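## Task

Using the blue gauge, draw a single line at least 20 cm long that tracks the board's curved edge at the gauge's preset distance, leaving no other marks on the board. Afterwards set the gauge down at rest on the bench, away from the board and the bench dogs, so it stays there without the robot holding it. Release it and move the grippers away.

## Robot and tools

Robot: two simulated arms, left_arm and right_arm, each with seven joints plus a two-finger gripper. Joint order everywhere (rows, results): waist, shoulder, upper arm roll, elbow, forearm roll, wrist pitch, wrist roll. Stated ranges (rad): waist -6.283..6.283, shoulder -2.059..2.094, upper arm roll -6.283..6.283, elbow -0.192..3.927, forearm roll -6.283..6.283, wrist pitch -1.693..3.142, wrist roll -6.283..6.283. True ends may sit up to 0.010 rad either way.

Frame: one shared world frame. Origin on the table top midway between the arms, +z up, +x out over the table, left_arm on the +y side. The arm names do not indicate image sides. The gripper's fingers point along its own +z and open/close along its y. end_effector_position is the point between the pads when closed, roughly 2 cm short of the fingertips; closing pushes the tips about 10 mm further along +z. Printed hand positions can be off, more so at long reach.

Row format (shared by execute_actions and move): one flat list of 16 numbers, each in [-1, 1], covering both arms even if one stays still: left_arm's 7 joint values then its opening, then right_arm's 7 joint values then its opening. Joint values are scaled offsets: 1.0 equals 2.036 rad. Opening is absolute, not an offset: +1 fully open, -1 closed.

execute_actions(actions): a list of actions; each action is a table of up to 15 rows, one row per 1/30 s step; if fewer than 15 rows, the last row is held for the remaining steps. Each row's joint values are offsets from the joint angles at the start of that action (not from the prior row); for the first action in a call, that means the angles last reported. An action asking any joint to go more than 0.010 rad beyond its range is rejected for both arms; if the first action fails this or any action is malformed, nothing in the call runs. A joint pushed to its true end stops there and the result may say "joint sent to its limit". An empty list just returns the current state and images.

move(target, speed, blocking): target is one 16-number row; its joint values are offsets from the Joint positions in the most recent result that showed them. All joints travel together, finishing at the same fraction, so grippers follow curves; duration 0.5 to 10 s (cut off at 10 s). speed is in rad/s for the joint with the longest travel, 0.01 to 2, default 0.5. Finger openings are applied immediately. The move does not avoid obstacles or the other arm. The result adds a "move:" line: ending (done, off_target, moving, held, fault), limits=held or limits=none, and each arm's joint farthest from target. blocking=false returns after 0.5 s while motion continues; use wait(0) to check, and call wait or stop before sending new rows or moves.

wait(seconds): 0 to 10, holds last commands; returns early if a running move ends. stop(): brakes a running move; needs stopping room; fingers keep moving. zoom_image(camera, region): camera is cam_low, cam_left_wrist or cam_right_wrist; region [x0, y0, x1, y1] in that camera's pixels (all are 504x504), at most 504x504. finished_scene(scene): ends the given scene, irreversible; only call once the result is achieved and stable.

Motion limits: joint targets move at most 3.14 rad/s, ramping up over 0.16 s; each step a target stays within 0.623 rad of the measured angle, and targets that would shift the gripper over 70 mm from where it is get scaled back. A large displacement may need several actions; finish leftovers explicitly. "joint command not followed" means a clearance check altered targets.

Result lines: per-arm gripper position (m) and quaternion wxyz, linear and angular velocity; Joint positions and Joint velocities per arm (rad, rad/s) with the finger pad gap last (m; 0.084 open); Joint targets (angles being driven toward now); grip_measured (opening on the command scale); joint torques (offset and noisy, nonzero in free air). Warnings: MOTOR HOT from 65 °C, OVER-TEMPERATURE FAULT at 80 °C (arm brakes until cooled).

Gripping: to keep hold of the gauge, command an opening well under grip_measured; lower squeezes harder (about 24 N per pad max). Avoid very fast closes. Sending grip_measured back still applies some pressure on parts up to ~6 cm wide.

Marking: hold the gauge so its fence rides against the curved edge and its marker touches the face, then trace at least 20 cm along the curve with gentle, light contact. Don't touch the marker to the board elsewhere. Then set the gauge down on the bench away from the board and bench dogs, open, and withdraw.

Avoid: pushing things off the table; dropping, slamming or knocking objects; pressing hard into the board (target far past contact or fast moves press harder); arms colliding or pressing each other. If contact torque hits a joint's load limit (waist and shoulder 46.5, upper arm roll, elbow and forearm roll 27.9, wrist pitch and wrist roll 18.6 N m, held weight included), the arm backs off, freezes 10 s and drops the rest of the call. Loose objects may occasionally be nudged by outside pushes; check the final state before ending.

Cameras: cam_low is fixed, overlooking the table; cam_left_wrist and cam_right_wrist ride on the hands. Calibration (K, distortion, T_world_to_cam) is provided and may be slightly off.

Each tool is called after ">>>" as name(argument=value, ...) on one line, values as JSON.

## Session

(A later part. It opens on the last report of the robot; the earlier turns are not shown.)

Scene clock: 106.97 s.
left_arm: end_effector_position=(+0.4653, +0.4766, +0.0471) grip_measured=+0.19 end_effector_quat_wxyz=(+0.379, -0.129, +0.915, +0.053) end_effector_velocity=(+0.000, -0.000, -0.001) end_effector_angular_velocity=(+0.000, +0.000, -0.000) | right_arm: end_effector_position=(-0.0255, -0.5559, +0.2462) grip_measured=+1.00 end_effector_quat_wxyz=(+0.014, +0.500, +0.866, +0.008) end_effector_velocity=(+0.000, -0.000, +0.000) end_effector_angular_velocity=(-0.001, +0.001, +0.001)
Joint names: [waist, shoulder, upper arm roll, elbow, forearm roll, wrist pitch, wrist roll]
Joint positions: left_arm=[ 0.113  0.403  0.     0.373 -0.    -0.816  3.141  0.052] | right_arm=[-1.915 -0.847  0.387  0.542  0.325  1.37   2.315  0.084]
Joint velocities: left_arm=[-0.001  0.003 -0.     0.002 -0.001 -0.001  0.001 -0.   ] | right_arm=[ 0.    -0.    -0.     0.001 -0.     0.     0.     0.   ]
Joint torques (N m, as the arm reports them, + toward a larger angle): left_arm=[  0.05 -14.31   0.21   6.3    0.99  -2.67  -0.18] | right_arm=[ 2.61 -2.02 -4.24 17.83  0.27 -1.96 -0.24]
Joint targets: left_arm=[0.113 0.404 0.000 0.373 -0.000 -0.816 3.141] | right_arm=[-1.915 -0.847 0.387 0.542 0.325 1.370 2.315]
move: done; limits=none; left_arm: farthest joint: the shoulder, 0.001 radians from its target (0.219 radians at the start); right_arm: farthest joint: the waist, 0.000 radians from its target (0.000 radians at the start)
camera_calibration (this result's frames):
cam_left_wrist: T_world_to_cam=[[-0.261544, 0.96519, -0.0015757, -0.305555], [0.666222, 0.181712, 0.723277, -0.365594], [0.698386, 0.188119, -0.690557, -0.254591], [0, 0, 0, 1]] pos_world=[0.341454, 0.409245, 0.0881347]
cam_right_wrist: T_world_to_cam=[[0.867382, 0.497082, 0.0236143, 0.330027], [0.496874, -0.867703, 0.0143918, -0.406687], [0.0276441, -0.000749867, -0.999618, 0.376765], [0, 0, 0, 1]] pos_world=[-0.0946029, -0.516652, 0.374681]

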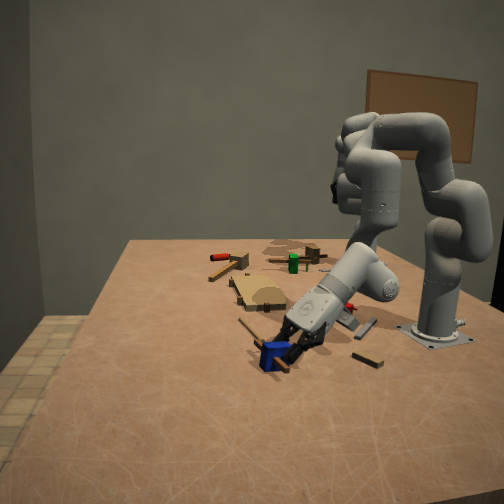

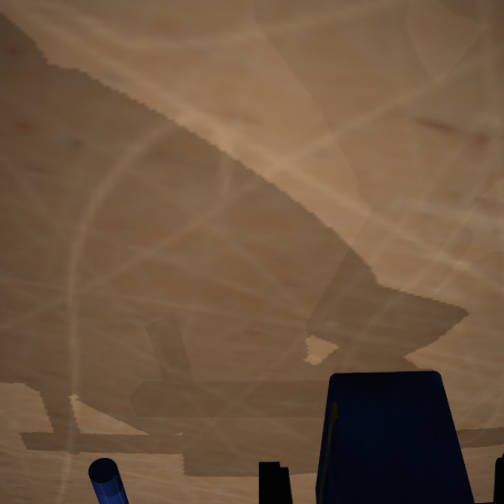

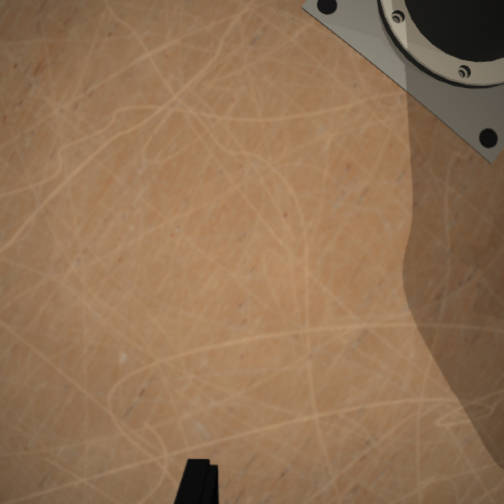

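>>> execute_actions(actions=[[[0,0,0,0,0,0,0,-0.25,0,0,0,0,0,0,0,1]],[[0,0,0,0,0,0,0,-1,0,0,0,0,0,0,0,1]]])

>>> move(target=[0,-0.1075,0,-0.0748,0,0.0334,0,-1,0,0,0,0,0,0,0,1], speed=0.3)

>>> move(target=[0,-0.105,0,0.3826,0,0.8733,0,-1,0,0,0,0,0,0,0,1], speed=0.8)

>>> move(target=[0,0.3477,0,0.2937,0,0.3317,0,-1,0,0,0,0,0,0,0,1], speed=0.5)

>>> zoom_image(camera="cam_low", region=[240, 290, 360, 400])

Scene clock: 121.33 s.
left_arm: end_effector_position=(+0.4653, +0.4767, +0.0471) grip_measured=-0.33 end_effector_quat_wxyz=(+0.379, -0.129, +0.915, +0.053) end_effector_velocity=(+0.000, -0.000, +0.000) end_effector_angular_velocity=(-0.000, -0.000, -0.000) | right_arm: end_effector_position=(-0.0255, -0.5559, +0.2462) grip_measured=+1.00 end_effector_quat_wxyz=(+0.014, +0.500, +0.866, +0.008) end_effector_velocity=(-0.000, -0.001, +0.000) end_effector_angular_velocity=(-0.002, +0.000, -0.001)
Joint names: [waist, shoulder, upper arm roll, elbow, forearm roll, wrist pitch, wrist roll]
Joint positions: left_arm=[ 0.113  0.403  0.     0.373 -0.    -0.816  3.141  0.03 ] | right_arm=[-1.915 -0.847  0.387  0.542  0.325  1.37   2.315  0.084]
Joint velocities: left_arm=[ 0.    -0.    -0.    -0.     0.001 -0.    -0.    -0.   ] | right_arm=[-0.001  0.    -0.     0.001  0.    -0.001  0.     0.   ]
Joint torques (N m, as the arm reports them, + toward a larger angle): left_arm=[ -0.42 -13.95   0.36   6.27   0.78  -2.3   -0.18] | right_arm=[ 2.49 -2.18 -4.48 17.72  0.15 -1.93 -0.2 ]
Joint targets: left_arm=[0.113 0.403 0.000 0.373 -0.000 -0.816 3.141] | right_arm=[-1.915 -0.847 0.387 0.542 0.325 1.370 2.315]
camera_calibration (this result's frames):
cam_left_wrist: T_world_to_cam=[[-0.261573, 0.965183, -0.00156743, -0.305553], [0.666187, 0.181717, 0.723308, -0.3656], [0.698409, 0.188153, -0.690524, -0.254619], [0, 0, 0, 1]] pos_world=[0.341462, 0.409257, 0.0881423]
cam_right_wrist: T_world_to_cam=[[0.867382, 0.497082, 0.0236141, 0.330027], [0.496874, -0.867703, 0.014392, -0.406687], [0.027644, -0.000750103, -0.999618, 0.376765], [0, 0, 0, 1]] pos_world=[-0.0946029, -0.516652, 0.374681]

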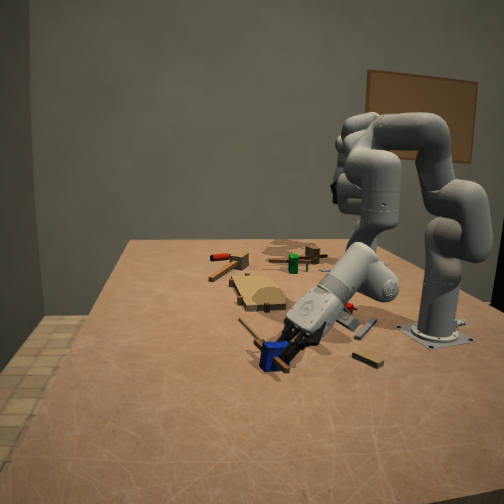

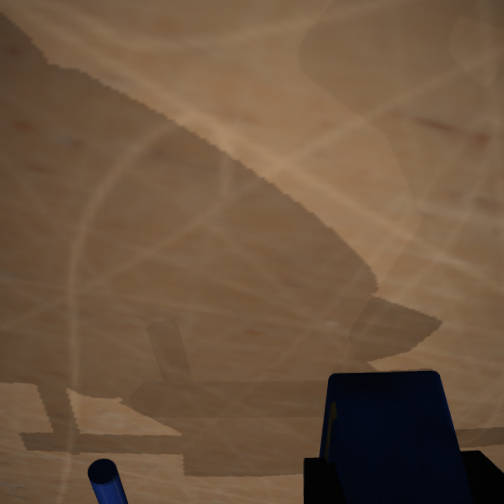

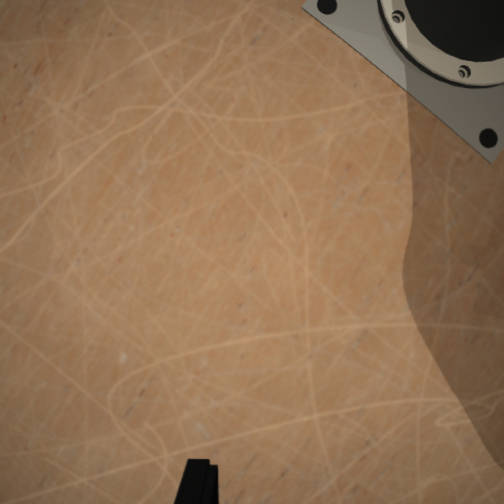

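Scene clock: 122.57 s.
left_arm: end_effector_position=(+0.4314, +0.4669, +0.0814) grip_measured=-0.33 end_effector_quat_wxyz=(+0.378, -0.129, +0.915, +0.053) end_effector_velocity=(-0.000, -0.001, +0.000) end_effector_angular_velocity=(-0.000, -0.000, -0.002) | right_arm: end_effector_position=(-0.0255, -0.5559, +0.2462) grip_measured=+1.00 end_effector_quat_wxyz=(+0.014, +0.500, +0.866, +0.008) end_effector_velocity=(+0.000, -0.000, +0.001) end_effector_angular_velocity=(-0.001, -0.001, -0.001)
Joint names: [waist, shoulder, upper arm roll, elbow, forearm roll, wrist pitch, wrist roll]
Joint positions: left_arm=[ 0.113  0.185  0.     0.221 -0.    -0.748  3.141  0.03 ] | right_arm=[-1.915 -0.847  0.387  0.542  0.325  1.37   2.315  0.084]
Joint velocities: left_arm=[-0.001 -0.003 -0.001 -0.002  0.001  0.    -0.001  0.   ] | right_arm=[-0.001 -0.     0.     0.001  0.001  0.001  0.    -0.   ]
Joint torques (N m, as the arm reports them, + toward a larger angle): left_arm=[  0.01 -11.49   0.53   7.85   0.89  -2.72  -0.05] | right_arm=[ 2.56 -2.09 -4.35 17.75  0.11 -1.83 -0.11]
Joint targets: left_arm=[0.113 0.184 0.000 0.221 -0.000 -0.748 3.141] | right_arm=[-1.915 -0.847 0.387 0.542 0.325 1.370 2.315]
move: done; limits=none; left_arm: farthest joint: the shoulder, 0.001 radians from its target (0.219 radians at the start); right_arm: farthest joint: the waist, 0.000 radians from its target (0.000 radians at the start)
camera_calibration (this result's frames):
cam_left_wrist: T_world_to_cam=[[-0.261598, 0.965175, -0.00165341, -0.304937], [0.667248, 0.182086, 0.722236, -0.366606], [0.697386, 0.187832, -0.691645, -0.20473], [0, 0, 0, 1]] pos_world=[0.307621, 0.399526, 0.122671]
cam_right_wrist: T_world_to_cam=[[0.867382, 0.497082, 0.0236141, 0.330027], [0.496874, -0.867703, 0.014392, -0.406687], [0.0276441, -0.00075007, -0.999618, 0.376765], [0, 0, 0, 1]] pos_world=[-0.0946029, -0.516652, 0.374681]

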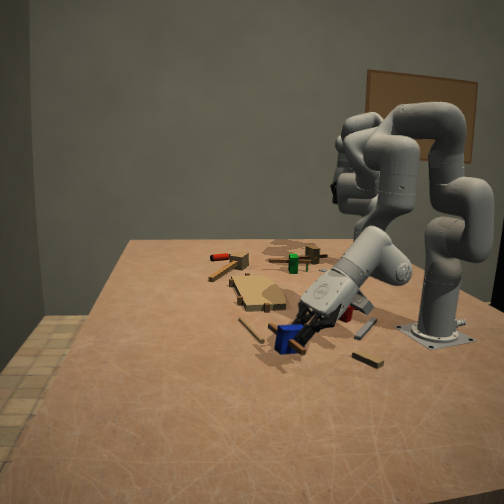

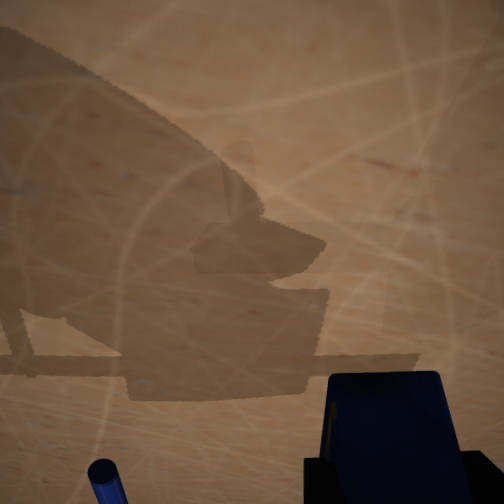

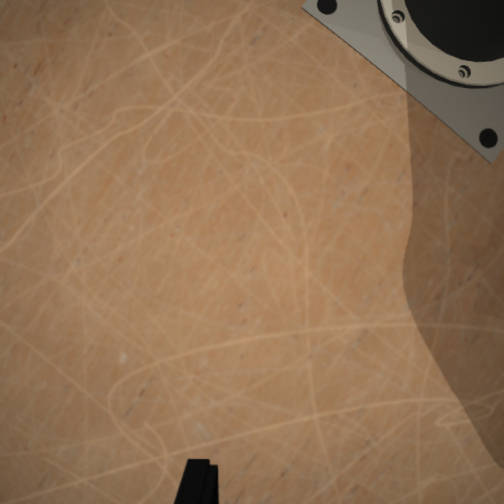

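Scene clock: 125.47 s.
left_arm: end_effector_position=(+0.4568, +0.4740, +0.1993) grip_measured=-0.33 end_effector_quat_wxyz=(-0.001, -0.140, +0.990, -0.000) end_effector_velocity=(+0.000, +0.000, +0.001) end_effector_angular_velocity=(+0.000, -0.002, +0.002) | right_arm: end_effector_position=(-0.0255, -0.5559, +0.2462) grip_measured=+1.00 end_effector_quat_wxyz=(+0.014, +0.500, +0.866, +0.008) end_effector_velocity=(-0.000, -0.000, +0.000) end_effector_angular_velocity=(-0.000, +0.000, +0.001)
Joint names: [waist, shoulder, upper arm roll, elbow, forearm roll, wrist pitch, wrist roll]
Joint positions: left_arm=[ 0.113 -0.029  0.     1.    -0.     1.03   3.141  0.03 ] | right_arm=[-1.915 -0.847  0.387  0.542  0.325  1.37   2.315  0.084]
Joint velocities: left_arm=[ 0.    -0.001  0.     0.002 -0.001  0.002 -0.001 -0.   ] | right_arm=[ 0.     0.     0.     0.    -0.    -0.001 -0.    -0.   ]
Joint torques (N m, as the arm reports them, + toward a larger angle): left_arm=[ -0.22 -14.43   0.6   16.11   1.21  -1.71   0.09] | right_arm=[ 2.47 -2.15 -4.48 17.69  0.2  -1.88 -0.22]
Joint targets: left_arm=[0.113 -0.029 0.000 1.000 -0.000 1.030 3.141] | right_arm=[-1.915 -0.847 0.387 0.542 0.325 1.370 2.315]
move: done; limits=none; left_arm: farthest joint: the waist, 0.000 radians from its target (0.000 radians at the start); right_arm: farthest joint: the waist, 0.000 radians from its target (0.000 radians at the start)
camera_calibration (this result's frames):
cam_left_wrist: T_world_to_cam=[[-0.266965, 0.963623, -0.0126657, -0.299581], [0.963401, 0.267188, 0.0216505, -0.505939], [0.024247, -0.00642223, -0.999685, 0.318762], [0, 0, 0, 1]] pos_world=[0.399716, 0.425911, 0.325821]
cam_right_wrist: T_world_to_cam=[[0.867382, 0.497082, 0.0236141, 0.330027], [0.496874, -0.867703, 0.0143918, -0.406687], [0.0276439, -0.000749976, -0.999618, 0.376765], [0, 0, 0, 1]] pos_world=[-0.0946029, -0.516652, 0.374681]

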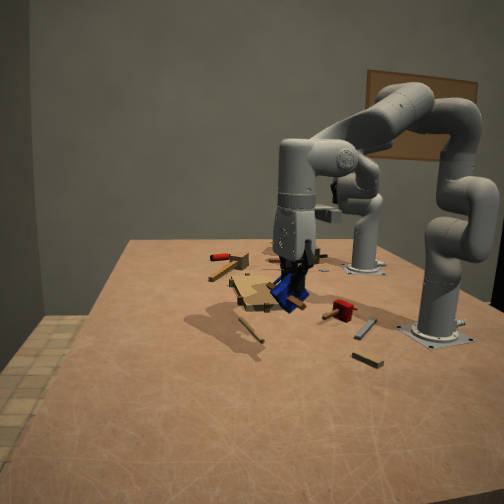

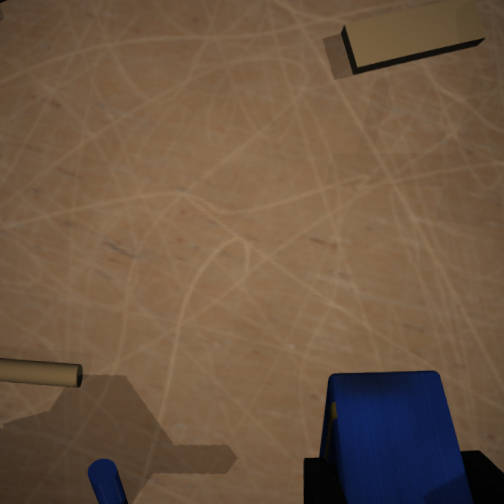

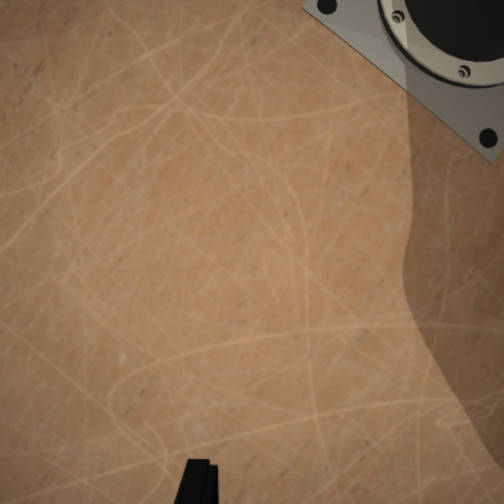

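Scene clock: 127.50 s.
left_arm: end_effector_position=(+0.4249, +0.4648, +0.0845) grip_measured=-0.33 end_effector_quat_wxyz=(-0.379, -0.129, +0.915, -0.054) end_effector_velocity=(-0.001, -0.001, -0.001) end_effector_angular_velocity=(-0.002, +0.004, +0.001) | right_arm: end_effector_position=(-0.0255, -0.5559, +0.2462) grip_measured=+1.00 end_effector_quat_wxyz=(+0.014, +0.500, +0.866, +0.008) end_effector_velocity=(-0.000, -0.000, +0.000) end_effector_angular_velocity=(-0.002, +0.000, -0.001)
Joint names: [waist, shoulder, upper arm roll, elbow, forearm roll, wrist pitch, wrist roll]
Joint positions: left_arm=[ 0.113  0.679  0.     1.597 -0.     1.705  3.141  0.03 ] | right_arm=[-1.915 -0.847  0.387  0.542  0.325  1.37   2.315  0.084]
Joint velocities: left_arm=[-0.001  0.003  0.     0.    -0.001  0.002 -0.     0.   ] | right_arm=[-0.001 -0.002  0.    -0.001  0.001 -0.001 -0.    -0.   ]
Joint torques (N m, as the arm reports them, + toward a larger angle): left_arm=[ -0.02 -23.59   0.25  13.46   0.9    0.28  -0.08] | right_arm=[ 2.45 -2.13 -4.42 17.81  0.2  -1.82 -0.23]
Joint targets: left_arm=[0.113 0.679 0.000 1.597 -0.000 1.705 3.141] | right_arm=[-1.915 -0.847 0.387 0.542 0.325 1.370 2.315]
move: done; limits=none; left_arm: farthest joint: the elbow, 0.001 radians from its target (0.598 radians at the start); right_arm: farthest joint: the waist, 0.000 radians from its target (0.000 radians at the start)
camera_calibration (this result's frames):
cam_left_wrist: T_world_to_cam=[[-0.278086, 0.960424, -0.01594, -0.294187], [0.697334, 0.190441, -0.690983, -0.261329], [-0.660601, -0.203268, -0.722695, 0.56374], [0, 0, 0, 1]] pos_world=[0.472832, 0.446903, 0.222148]
cam_right_wrist: T_world_to_cam=[[0.867382, 0.497082, 0.0236141, 0.330028], [0.496875, -0.867703, 0.0143917, -0.406687], [0.0276439, -0.000749854, -0.999618, 0.376765], [0, 0, 0, 1]] pos_world=[-0.0946029, -0.516652, 0.374681]

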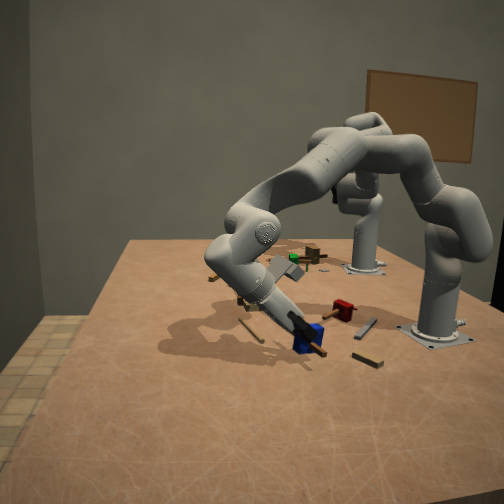

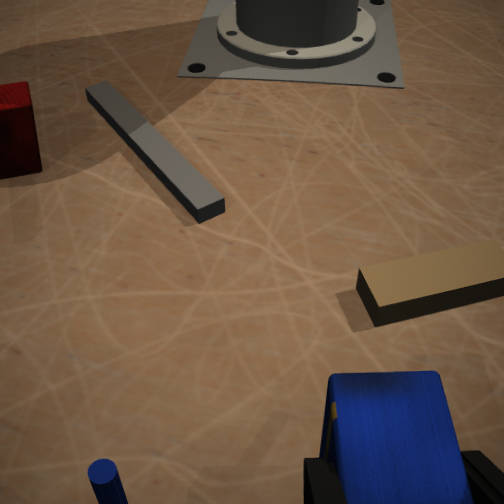

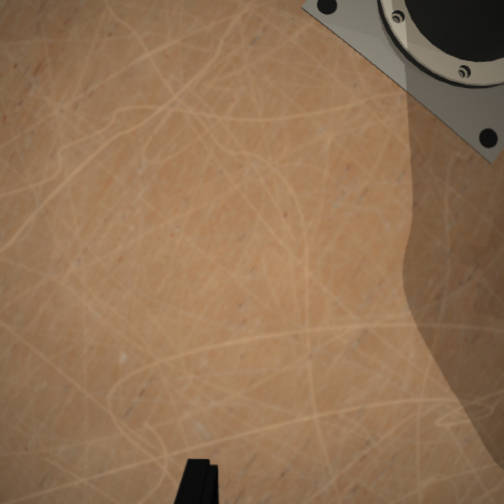

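Region (240, 290, 360, 400) of cam_low's 504x504 image, scaled by 4.200, with more detail than that image has; it fills the top 462 rows of this view, and the rest is white.

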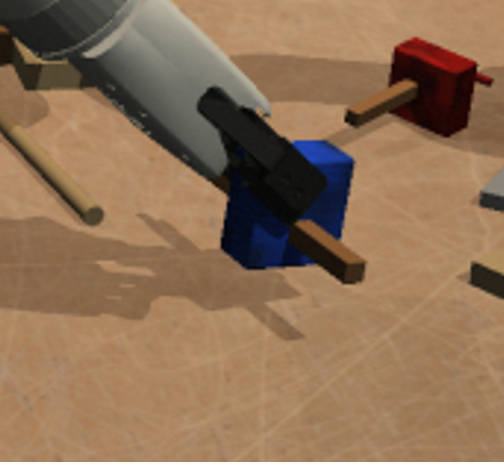

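>>> move(target=[0,0.0203,0,-0.0046,0,-0.0249,0,-1,0,0,0,0,0,0,0,1], speed=0.05)

>>> zoom_image(camera="cam_low", region=[260, 310, 340, 380])

Scene clock: 131.73 s.
left_arm: end_effector_position=(+0.4250, +0.4648, +0.0592) grip_measured=-0.33 end_effector_quat_wxyz=(-0.379, -0.129, +0.915, -0.054) end_effector_velocity=(-0.000, +0.000, -0.001) end_effector_angular_velocity=(+0.001, +0.001, +0.001) | right_arm: end_effector_position=(-0.0255, -0.5559, +0.2462) grip_measured=+1.00 end_effector_quat_wxyz=(+0.014, +0.500, +0.866, +0.008) end_effector_velocity=(-0.000, -0.001, +0.001) end_effector_angular_velocity=(-0.002, +0.000, -0.001)
Joint names: [waist, shoulder, upper arm roll, elbow, forearm roll, wrist pitch, wrist roll]
Joint positions: left_arm=[ 0.113  0.72   0.     1.588 -0.     1.654  3.141  0.03 ] | right_arm=[-1.915 -0.847  0.387  0.542  0.325  1.37   2.315  0.084]
Joint velocities: left_arm=[-0.     0.001  0.001 -0.001  0.    -0.001 -0.001  0.   ] | right_arm=[-0.002  0.    -0.     0.002  0.    -0.001  0.     0.   ]
Joint torques (N m, as the arm reports them, + toward a larger angle): left_arm=[ -0.21 -23.83   0.39  13.08   0.99   0.36  -0.15] | right_arm=[ 2.3  -2.15 -4.33 17.78  0.18 -1.92 -0.2 ]
Joint targets: left_arm=[0.113 0.720 0.000 1.588 -0.000 1.654 3.141] | right_arm=[-1.915 -0.847 0.387 0.542 0.325 1.370 2.315]
move: done; limits=none; left_arm: farthest joint: the shoulder, 0.001 radians from its target (0.041 radians at the start); right_arm: farthest joint: the waist, 0.000 radians from its target (0.000 radians at the start)
camera_calibration (this result's frames):
cam_left_wrist: T_world_to_cam=[[-0.27809, 0.960423, -0.015923, -0.29459], [0.697492, 0.190506, -0.690806, -0.279013], [-0.660432, -0.203213, -0.722865, 0.545456], [0, 0, 0, 1]] pos_world=[0.472923, 0.446928, 0.196857]
cam_right_wrist: T_world_to_cam=[[0.867382, 0.497082, 0.0236141, 0.330028], [0.496875, -0.867703, 0.0143916, -0.406687], [0.0276439, -0.000749717, -0.999618, 0.376765], [0, 0, 0, 1]] pos_world=[-0.0946029, -0.516652, 0.374681]

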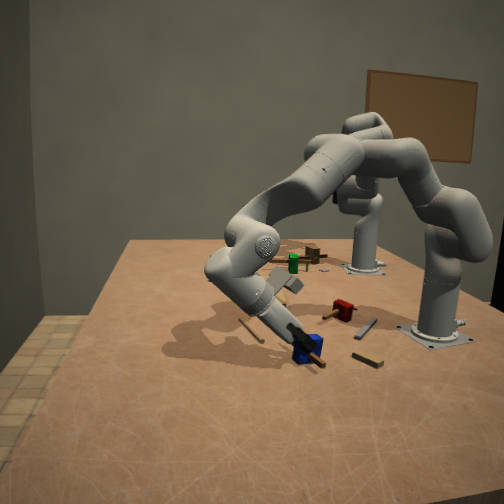

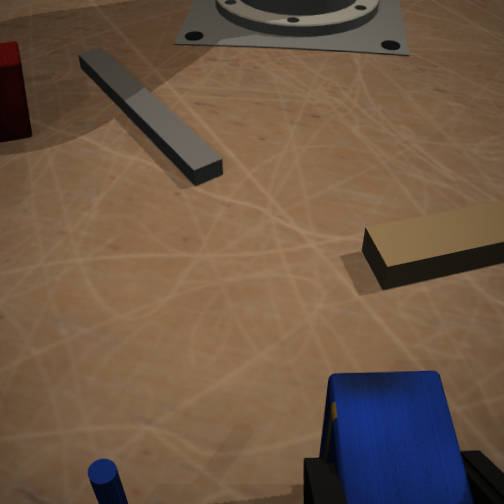

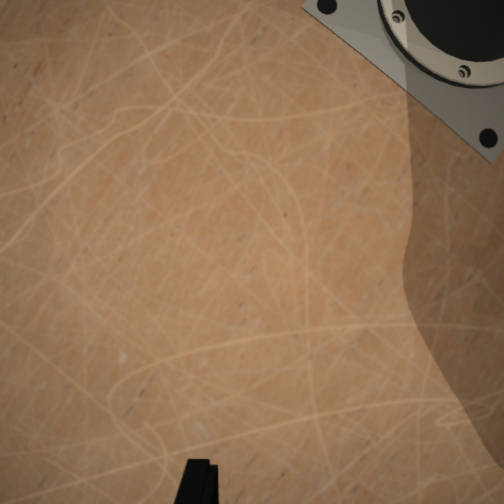

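Region (260, 310, 340, 380) of cam_low's 504x504 image, scaled by 6.300, with more detail than that image has; it fills the top 441 rows of this view, and the rest is white.

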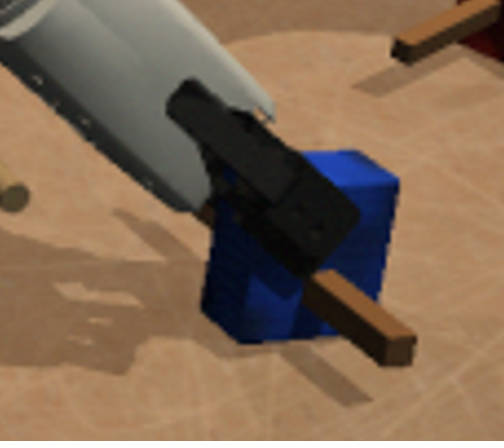

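>>> move(target=[0,0.0026,0,-0.0005,0,-0.003,0,-1,0,0,0,0,0,0,0,1], speed=0.02)

Scene clock: 134.30 s.
left_arm: end_effector_position=(+0.4252, +0.4649, +0.0569) grip_measured=-0.33 end_effector_quat_wxyz=(-0.379, -0.129, +0.915, -0.053) end_effector_velocity=(+0.000, +0.000, -0.001) end_effector_angular_velocity=(+0.002, -0.001, -0.001) | right_arm: end_effector_position=(-0.0255, -0.5559, +0.2462) grip_measured=+1.00 end_effector_quat_wxyz=(+0.014, +0.500, +0.866, +0.008) end_effector_velocity=(+0.001, +0.000, -0.000) end_effector_angular_velocity=(+0.002, -0.000, +0.002)
Joint names: [waist, shoulder, upper arm roll, elbow, forearm roll, wrist pitch, wrist roll]
Joint positions: left_arm=[ 0.113  0.724  0.     1.588 -0.     1.65   3.141  0.03 ] | right_arm=[-1.915 -0.847  0.387  0.542  0.325  1.37   2.315  0.084]
Joint velocities: left_arm=[-0.001  0.002  0.001 -0.001  0.001 -0.004 -0.     0.   ] | right_arm=[ 0.002  0.001 -0.    -0.    -0.001  0.001 -0.    -0.   ]
Joint torques (N m, as the arm reports them, + toward a larger angle): left_arm=[ -0.28 -21.2    0.2   12.     0.86  -1.26   0.  ] | right_arm=[ 2.57 -2.35 -4.52 17.89  0.11 -1.85 -0.16]
Joint targets: left_arm=[0.113 0.725 0.000 1.587 -0.000 1.648 3.141] | right_arm=[-1.915 -0.847 0.387 0.542 0.325 1.370 2.315]
move: done; limits=none; left_arm: farthest joint: the shoulder, 0.002 radians from its target (0.005 radians at the start); right_arm: farthest joint: the waist, 0.000 radians from its target (0.000 radians at the start)
camera_calibration (this result's frames):
cam_left_wrist: T_world_to_cam=[[-0.278074, 0.960428, -0.0159284, -0.294633], [0.697771, 0.190575, -0.690505, -0.280896], [-0.660144, -0.203126, -0.723152, 0.543736], [0, 0, 0, 1]] pos_world=[0.473015, 0.446952, 0.194551]
cam_right_wrist: T_world_to_cam=[[0.867382, 0.497082, 0.0236142, 0.330027], [0.496875, -0.867703, 0.0143916, -0.406687], [0.0276439, -0.000749709, -0.999618, 0.376765], [0, 0, 0, 1]] pos_world=[-0.0946029, -0.516652, 0.374681]

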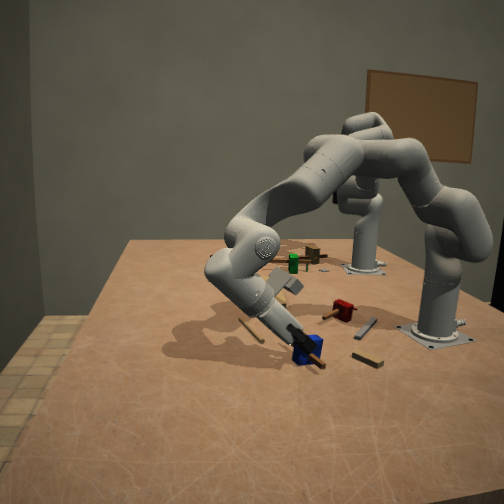

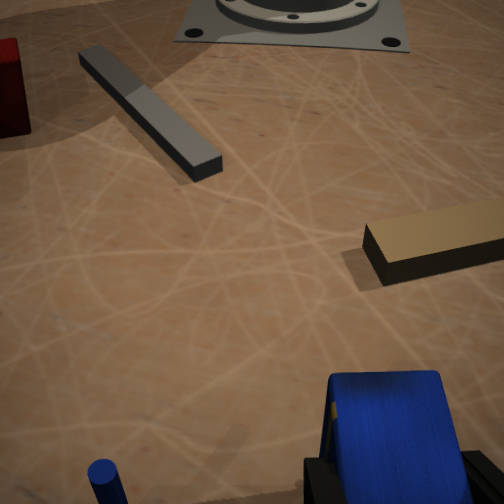

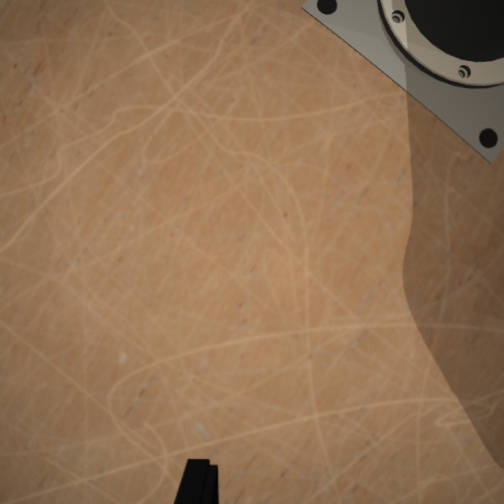

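>>> execute_actions(actions=[[[0,0,0,0,0,0,0,0.2,0,0,0,0,0,0,0,1]]])

>>> move(target=[0,-0.37,0,-0.2888,0,-0.3045,0,0.2,0.94,0.3178,-0.19,0.34,-0.1596,0.0315,-0.6,1], speed=1.0)

>>> move(target=[0,0,0,0,0,0,0,0.2,0.3,0,0,0,0,0,-0.537,1], speed=1.0)

Scene clock: 142.13 s.
left_arm: end_effector_position=(+0.4248, +0.4648, +0.0564) grip_measured=+0.19 end_effector_quat_wxyz=(-0.380, -0.129, +0.915, -0.054) end_effector_velocity=(+0.001, +0.001, +0.002) end_effector_angular_velocity=(+0.001, -0.003, +0.000) | right_arm: end_effector_position=(-0.0255, -0.5559, +0.2462) grip_measured=+1.00 end_effector_quat_wxyz=(+0.014, +0.500, +0.866, +0.008) end_effector_velocity=(+0.000, -0.000, +0.000) end_effector_angular_velocity=(+0.001, -0.001, +0.000)
Joint names: [waist, shoulder, upper arm roll, elbow, forearm roll, wrist pitch, wrist roll]
Joint positions: left_arm=[ 0.114  0.724  0.     1.587 -0.     1.65   3.141  0.052] | right_arm=[-1.915 -0.847  0.387  0.542  0.325  1.37   2.315  0.084]
Joint velocities: left_arm=[ 0.001 -0.002 -0.     0.002  0.     0.002 -0.     0.002] | right_arm=[-0.     0.001  0.     0.001  0.     0.001 -0.     0.   ]
Joint torques (N m, as the arm reports them, + toward a larger angle): left_arm=[  0.07 -23.72   0.36  13.15   0.93   0.08  -0.19] | right_arm=[ 2.36 -2.21 -4.39 17.73  0.18 -1.86 -0.2 ]
Joint targets: left_arm=[0.113 0.724 0.000 1.588 -0.000 1.650 3.141] | right_arm=[-1.915 -0.847 0.387 0.542 0.325 1.370 2.315]
camera_calibration (this result's frames):
cam_left_wrist: T_world_to_cam=[[-0.278126, 0.960414, -0.0158469, -0.294664], [0.696946, 0.190421, -0.69138, -0.280465], [-0.660993, -0.203335, -0.722318, 0.543566], [0, 0, 0, 1]] pos_world=[0.472808, 0.446931, 0.19405]
cam_right_wrist: T_world_to_cam=[[0.867382, 0.497082, 0.0236141, 0.330027], [0.496874, -0.867703, 0.0143916, -0.406687], [0.0276438, -0.000749776, -0.999618, 0.376765], [0, 0, 0, 1]] pos_world=[-0.0946029, -0.516652, 0.374681]

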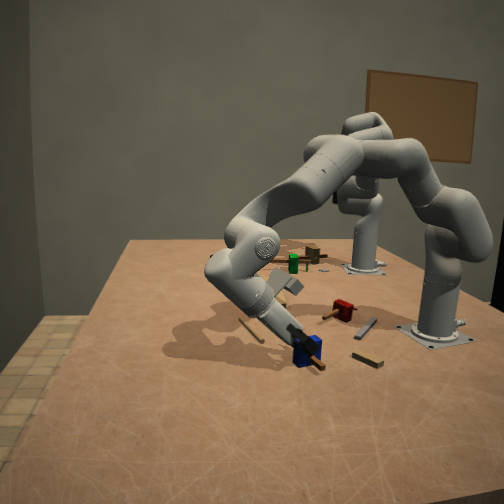

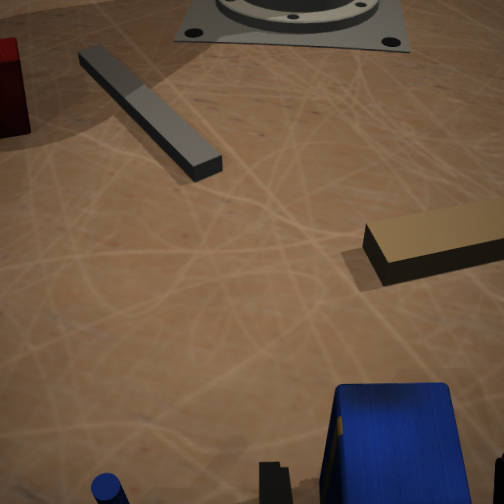

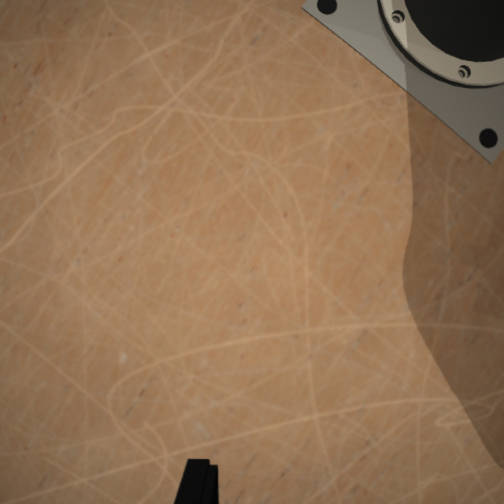

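Scene clock: 144.80 s.
left_arm: end_effector_position=(+0.4567, +0.4740, +0.1992) grip_measured=+0.19 end_effector_quat_wxyz=(-0.001, -0.140, +0.990, -0.000) end_effector_velocity=(-0.000, +0.001, +0.001) end_effector_angular_velocity=(+0.001, -0.002, +0.001) | right_arm: end_effector_position=(+0.3772, -0.3616, +0.3433) grip_measured=+1.00 end_effector_quat_wxyz=(-0.000, +0.811, -0.584, +0.000) end_effector_velocity=(+0.000, +0.002, -0.001) end_effector_angular_velocity=(-0.000, +0.003, +0.005)
Joint names: [waist, shoulder, upper arm roll, elbow, forearm roll, wrist pitch, wrist roll]
Joint positions: left_arm=[ 0.114 -0.029  0.     0.999 -0.     1.03   3.141  0.052] | right_arm=[-0.002 -0.201 -0.     1.234 -0.     1.434  1.094  0.084]
Joint velocities: left_arm=[ 0.002 -0.002  0.     0.     0.    -0.     0.001 -0.   ] | right_arm=[ 0.003  0.002  0.001  0.    -0.     0.001 -0.001 -0.   ]
Joint torques (N m, as the arm reports them, + toward a larger angle): left_arm=[ -0.18 -13.77   0.57  15.85   0.95  -1.72   0.  ] | right_arm=[  2.43 -13.95  -0.2   18.51   0.26  -1.95  -0.18]
Joint targets: left_arm=[0.114 -0.029 0.000 0.999 -0.000 1.030 3.141] | right_arm=[-0.001 -0.200 -0.000 1.234 -0.000 1.434 1.094]
move: done; limits=none; left_arm: farthest joint: the shoulder, 0.001 radians from its target (0.754 radians at the start); right_arm: farthest joint: the shoulder, 0.001 radians from its target (0.647 radians at the start)
camera_calibration (this result's frames):
cam_left_wrist: T_world_to_cam=[[-0.267002, 0.963613, -0.0126208, -0.299607], [0.963396, 0.267223, 0.0214535, -0.505877], [0.0240455, -0.00643073, -0.99969, 0.318729], [0, 0, 0, 1]] pos_world=[0.3997, 0.425937, 0.325702]
cam_right_wrist: T_world_to_cam=[[-0.949604, -0.313413, -0.00499322, 0.283926], [-0.313408, 0.949617, -0.00188906, 0.528836], [0.0053337, -0.000228946, -0.999986, 0.471614], [0, 0, 0, 1]] pos_world=[0.432843, -0.413098, 0.474024]

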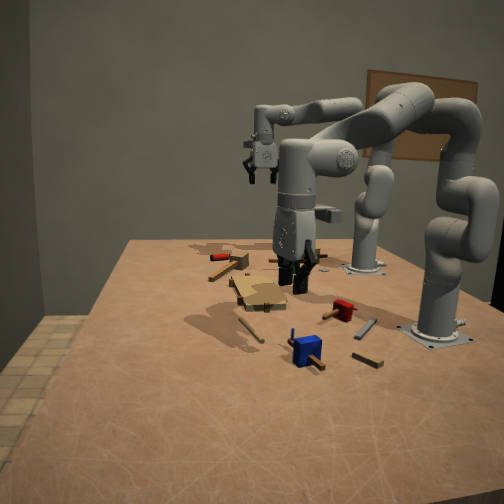

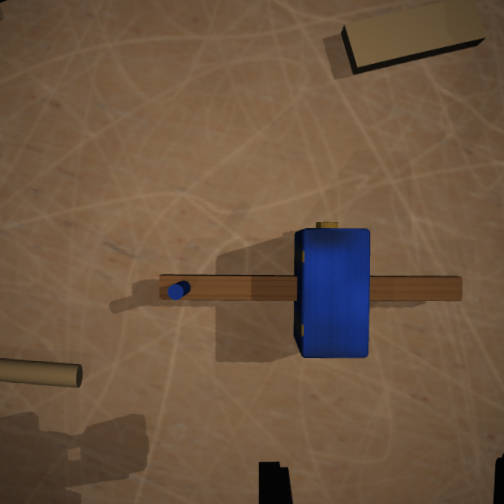

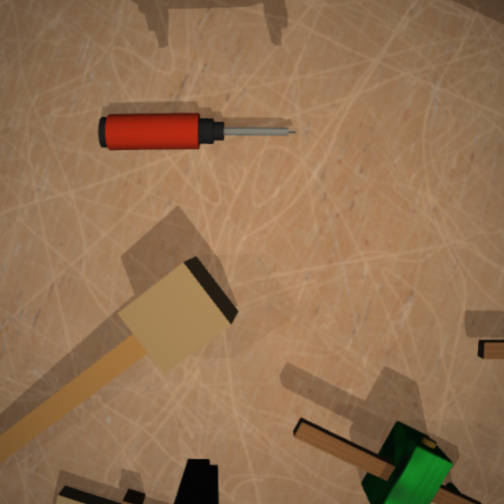

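Scene clock: 146.60 s.
left_arm: end_effector_position=(+0.4567, +0.4740, +0.1992) grip_measured=+0.19 end_effector_quat_wxyz=(-0.001, -0.140, +0.990, -0.000) end_effector_velocity=(+0.000, -0.001, +0.000) end_effector_angular_velocity=(+0.002, -0.000, -0.003) | right_arm: end_effector_position=(+0.3395, -0.1128, +0.3433) grip_measured=+1.00 end_effector_quat_wxyz=(-0.000, +0.974, +0.225, +0.000) end_effector_velocity=(-0.000, +0.002, +0.000) end_effector_angular_velocity=(+0.000, -0.002, +0.006)
Joint names: [waist, shoulder, upper arm roll, elbow, forearm roll, wrist pitch, wrist roll]
Joint positions: left_arm=[ 0.114 -0.029  0.     0.999 -0.     1.03   3.141  0.052] | right_arm=[ 0.608 -0.201 -0.001  1.234 -0.     1.434  0.001  0.084]
Joint velocities: left_arm=[-0.    -0.    -0.002  0.001  0.002  0.    -0.    -0.   ] | right_arm=[ 0.002 -0.     0.002  0.    -0.    -0.001 -0.002  0.   ]
Joint torques (N m, as the arm reports them, + toward a larger angle): left_arm=[ -0.36 -14.22   0.5   15.73   1.09  -1.62   0.01] | right_arm=[  2.36 -13.87  -0.23  18.54   0.31  -2.01  -0.14]
Joint targets: left_arm=[0.114 -0.029 0.000 0.999 -0.000 1.030 3.141] | right_arm=[0.609 -0.201 -0.000 1.234 -0.000 1.434 0.001]
move: done; limits=none; left_arm: farthest joint: the waist, 0.000 radians from its target (0.000 radians at the start); right_arm: farthest joint: the upper arm roll, 0.001 radians from its target (0.000 radians at the start)
camera_calibration (this result's frames):
cam_left_wrist: T_world_to_cam=[[-0.267002, 0.963613, -0.0126208, -0.299607], [0.963396, 0.267223, 0.0214536, -0.505877], [0.0240456, -0.0064307, -0.99969, 0.318729], [0, 0, 0, 1]] pos_world=[0.3997, 0.425937, 0.325702]
cam_right_wrist: T_world_to_cam=[[0.435763, -0.90005, -0.00450132, -0.210573], [-0.900061, -0.435758, -0.00208766, 0.323694], [-0.0000824851, 0.00496119, -0.999988, 0.474301], [0, 0, 0, 1]] pos_world=[0.383144, -0.0508272, 0.474023]

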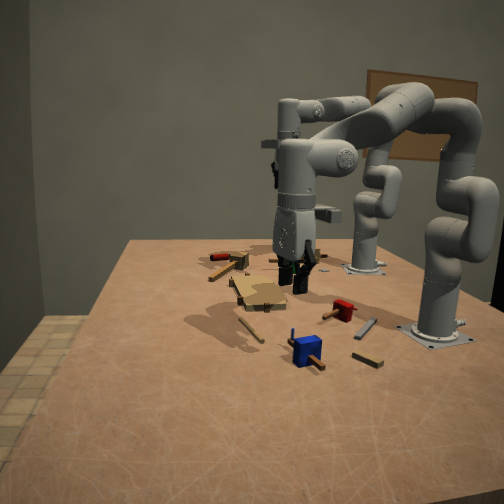

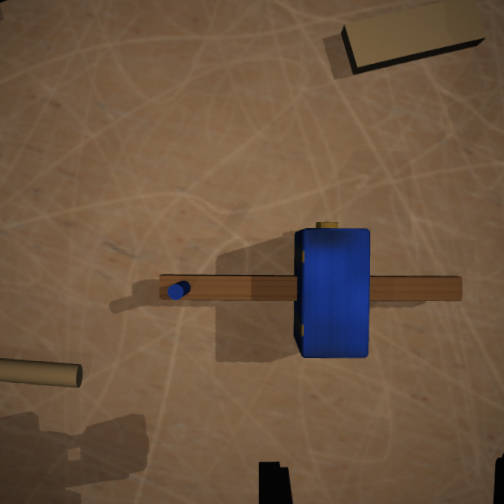

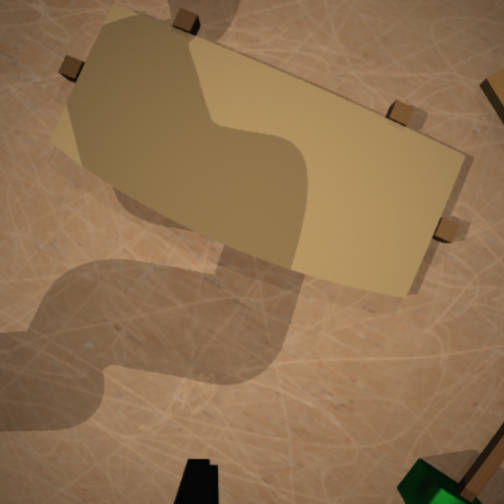

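>>> zoom_image(camera="cam_right_wrist", region=[30, 0, 282, 280])

>>> zoom_image(camera="cam_right_wrist", region=[240, 70, 492, 322])

>>> move(target=[0,0.0067,0,-0.1495,0,-0.1572,0,0.2,-0.5,0,0,0,0,0,0,1], speed=1.0)

>>> move(target=[0,0.0562,0,-0.0151,0,-0.0714,0,0.2,0,0,0,0,0,0,0,1], speed=0.2)

>>> zoom_image(camera="cam_low", region=[260, 300, 350, 380])

Region (30, 0, 282, 280) of cam_right_wrist's 504x504 image, scaled by 1.800, with more detail than that image has; it fills the left 454 columns of this view, and the rest is white.

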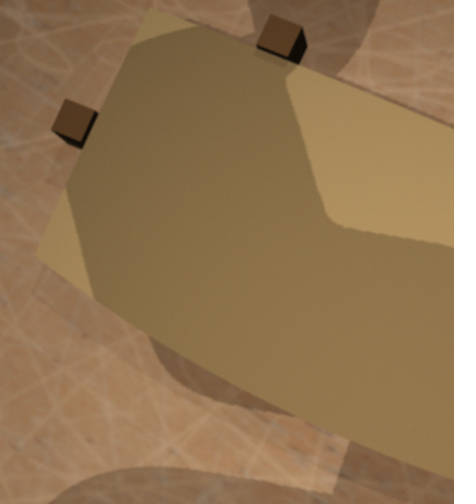

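Region (240, 70, 492, 322) of cam_right_wrist's 504x504 image, scaled by 2.000, with more detail than that image has.

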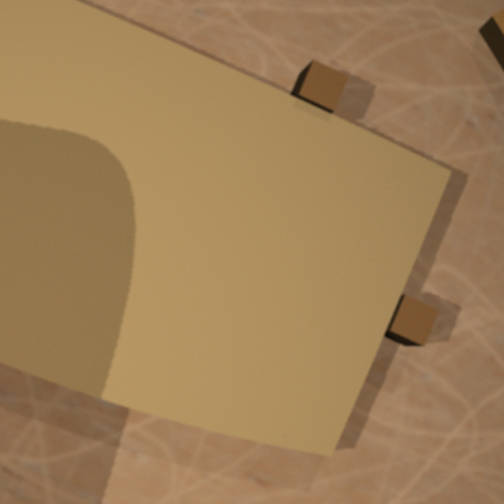

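Scene clock: 171.53 s.
left_arm: end_effector_position=(+0.4119, +0.4612, +0.1001) grip_measured=+0.19 end_effector_quat_wxyz=(+0.000, -0.140, +0.990, -0.000) end_effector_velocity=(-0.000, -0.001, -0.001) end_effector_angular_velocity=(-0.001, +0.001, +0.001) | right_arm: end_effector_position=(+0.3178, -0.5202, +0.3433) grip_measured=+1.00 end_effector_quat_wxyz=(+0.000, +0.961, -0.277, +0.000) end_effector_velocity=(-0.002, -0.002, -0.000) end_effector_angular_velocity=(+0.001, +0.001, -0.006)
Joint names: [waist, shoulder, upper arm roll, elbow, forearm roll, wrist pitch, wrist roll]
Joint positions: left_arm=[ 0.114 -0.015  0.     0.695 -0.     0.71   3.141  0.052] | right_arm=[-0.409 -0.201 -0.     1.234 -0.     1.434  0.001  0.084]
Joint velocities: left_arm=[-0.     0.    -0.001 -0.001 -0.     0.    -0.001 -0.   ] | right_arm=[-0.005  0.001 -0.002  0.    -0.     0.001 -0.     0.   ]
Joint torques (N m, as the arm reports them, + toward a larger angle): left_arm=[ -0.12 -12.86   0.44  13.97   1.12  -1.59  -0.09] | right_arm=[  2.45 -14.18  -0.29  18.43   0.39  -2.03  -0.12]
Joint targets: left_arm=[0.114 -0.015 0.000 0.695 -0.000 0.710 3.141] | right_arm=[-0.410 -0.201 -0.001 1.234 -0.000 1.434 0.001]
move: done; limits=none; left_arm: farthest joint: the elbow, 0.001 radians from its target (0.305 radians at the start); right_arm: farthest joint: the waist, 0.001 radians from its target (1.019 radians at the start)
camera_calibration (this result's frames):
cam_left_wrist: T_world_to_cam=[[-0.267064, 0.963598, -0.012516, -0.300409], [0.963324, 0.267295, 0.0236485, -0.457302], [0.0261331, -0.00574125, -0.999642, 0.219502], [0, 0, 0, 1]] pos_world=[0.354566, 0.412969, 0.226478]
cam_right_wrist: T_world_to_cam=[[-0.536308, -0.844011, -0.00447241, -0.229737], [-0.844012, 0.53632, -0.00209364, 0.614564], [0.00416569, 0.00265193, -0.999988, 0.473773], [0, 0, 0, 1]] pos_world=[0.393516, -0.52476, 0.474027]

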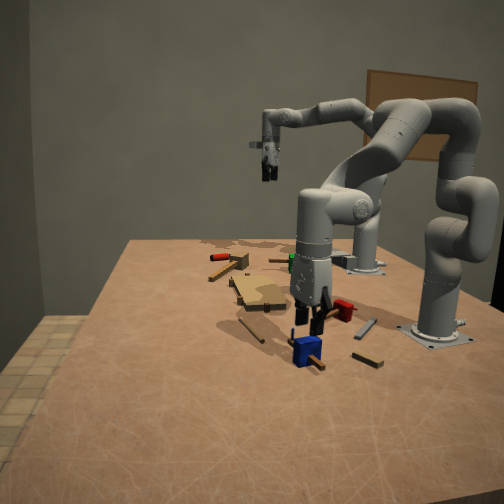

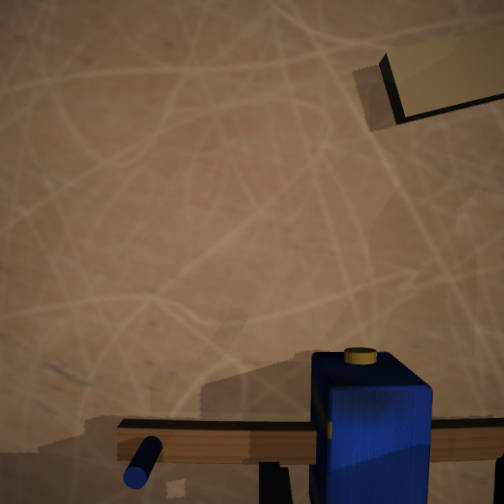

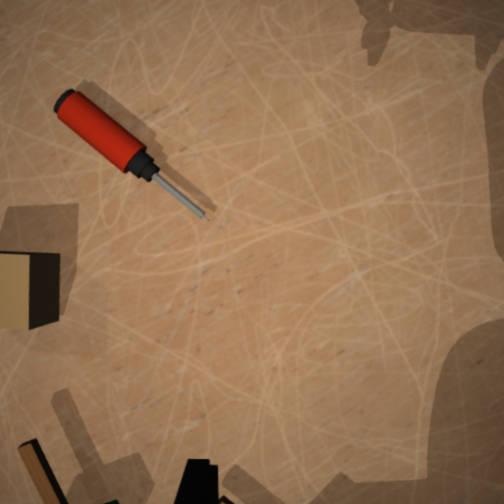

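Scene clock: 172.77 s.
left_arm: end_effector_position=(+0.4120, +0.4612, +0.0543) grip_measured=+0.19 end_effector_quat_wxyz=(+0.000, -0.140, +0.990, -0.000) end_effector_velocity=(-0.000, -0.001, -0.001) end_effector_angular_velocity=(+0.000, +0.002, -0.003) | right_arm: end_effector_position=(+0.3178, -0.5202, +0.3433) grip_measured=+1.00 end_effector_quat_wxyz=(+0.000, +0.961, -0.277, +0.000) end_effector_velocity=(-0.000, +0.000, -0.001) end_effector_angular_velocity=(+0.001, +0.002, +0.000)
Joint names: [waist, shoulder, upper arm roll, elbow, forearm roll, wrist pitch, wrist roll]
Joint positions: left_arm=[ 0.114  0.099  0.     0.665 -0.     0.565  3.141  0.052] | right_arm=[-0.409 -0.201 -0.     1.234 -0.     1.434  0.001  0.084]
Joint velocities: left_arm=[-0.001  0.002 -0.    -0.001  0.001 -0.001  0.001 -0.   ] | right_arm=[ 0.     0.    -0.    -0.001  0.     0.001 -0.    -0.   ]
Joint torques (N m, as the arm reports them, + toward a larger angle): left_arm=[ -0.44 -14.2    0.47  12.51   0.97  -1.69  -0.14] | right_arm=[  2.37 -13.95  -0.22  18.56   0.29  -2.07  -0.23]
Joint targets: left_arm=[0.114 0.099 0.000 0.664 -0.000 0.564 3.141] | right_arm=[-0.409 -0.201 -0.000 1.234 -0.000 1.434 0.001]
move: done; limits=none; left_arm: farthest joint: the waist, 0.000 radians from its target (0.000 radians at the start); right_arm: farthest joint: the waist, 0.000 radians from its target (0.000 radians at the start)
camera_calibration (this result's frames):
cam_left_wrist: T_world_to_cam=[[-0.26708, 0.963594, -0.0124413, -0.300996], [0.963306, 0.267312, 0.0242016, -0.456417], [0.0266462, -0.00552104, -0.99963, 0.173377], [0, 0, 0, 1]] pos_world=[0.35466, 0.413001, 0.180614]
cam_right_wrist: T_world_to_cam=[[-0.536307, -0.844011, -0.00447239, -0.229737], [-0.844012, 0.53632, -0.00209395, 0.614564], [0.00416595, 0.00265176, -0.999988, 0.473773], [0, 0, 0, 1]] pos_world=[0.393517, -0.52476, 0.474027]

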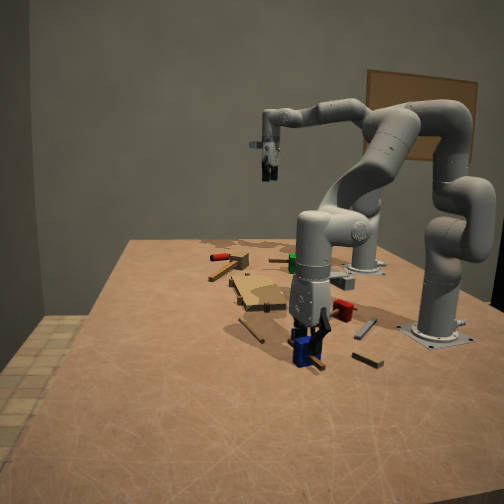

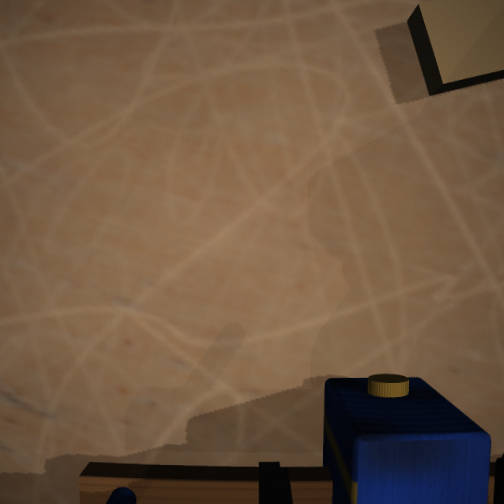

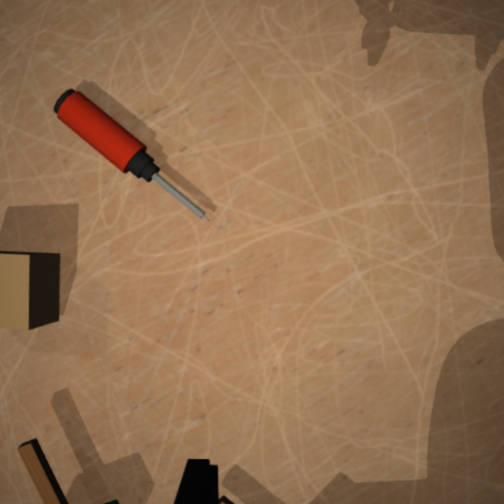

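Region (260, 300, 350, 380) of cam_low's 504x504 image, scaled by 5.600, with more detail than that image has.

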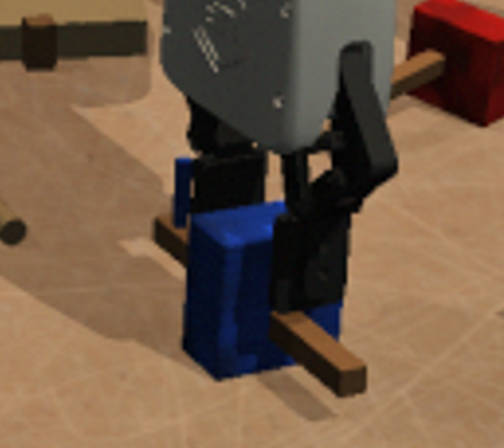

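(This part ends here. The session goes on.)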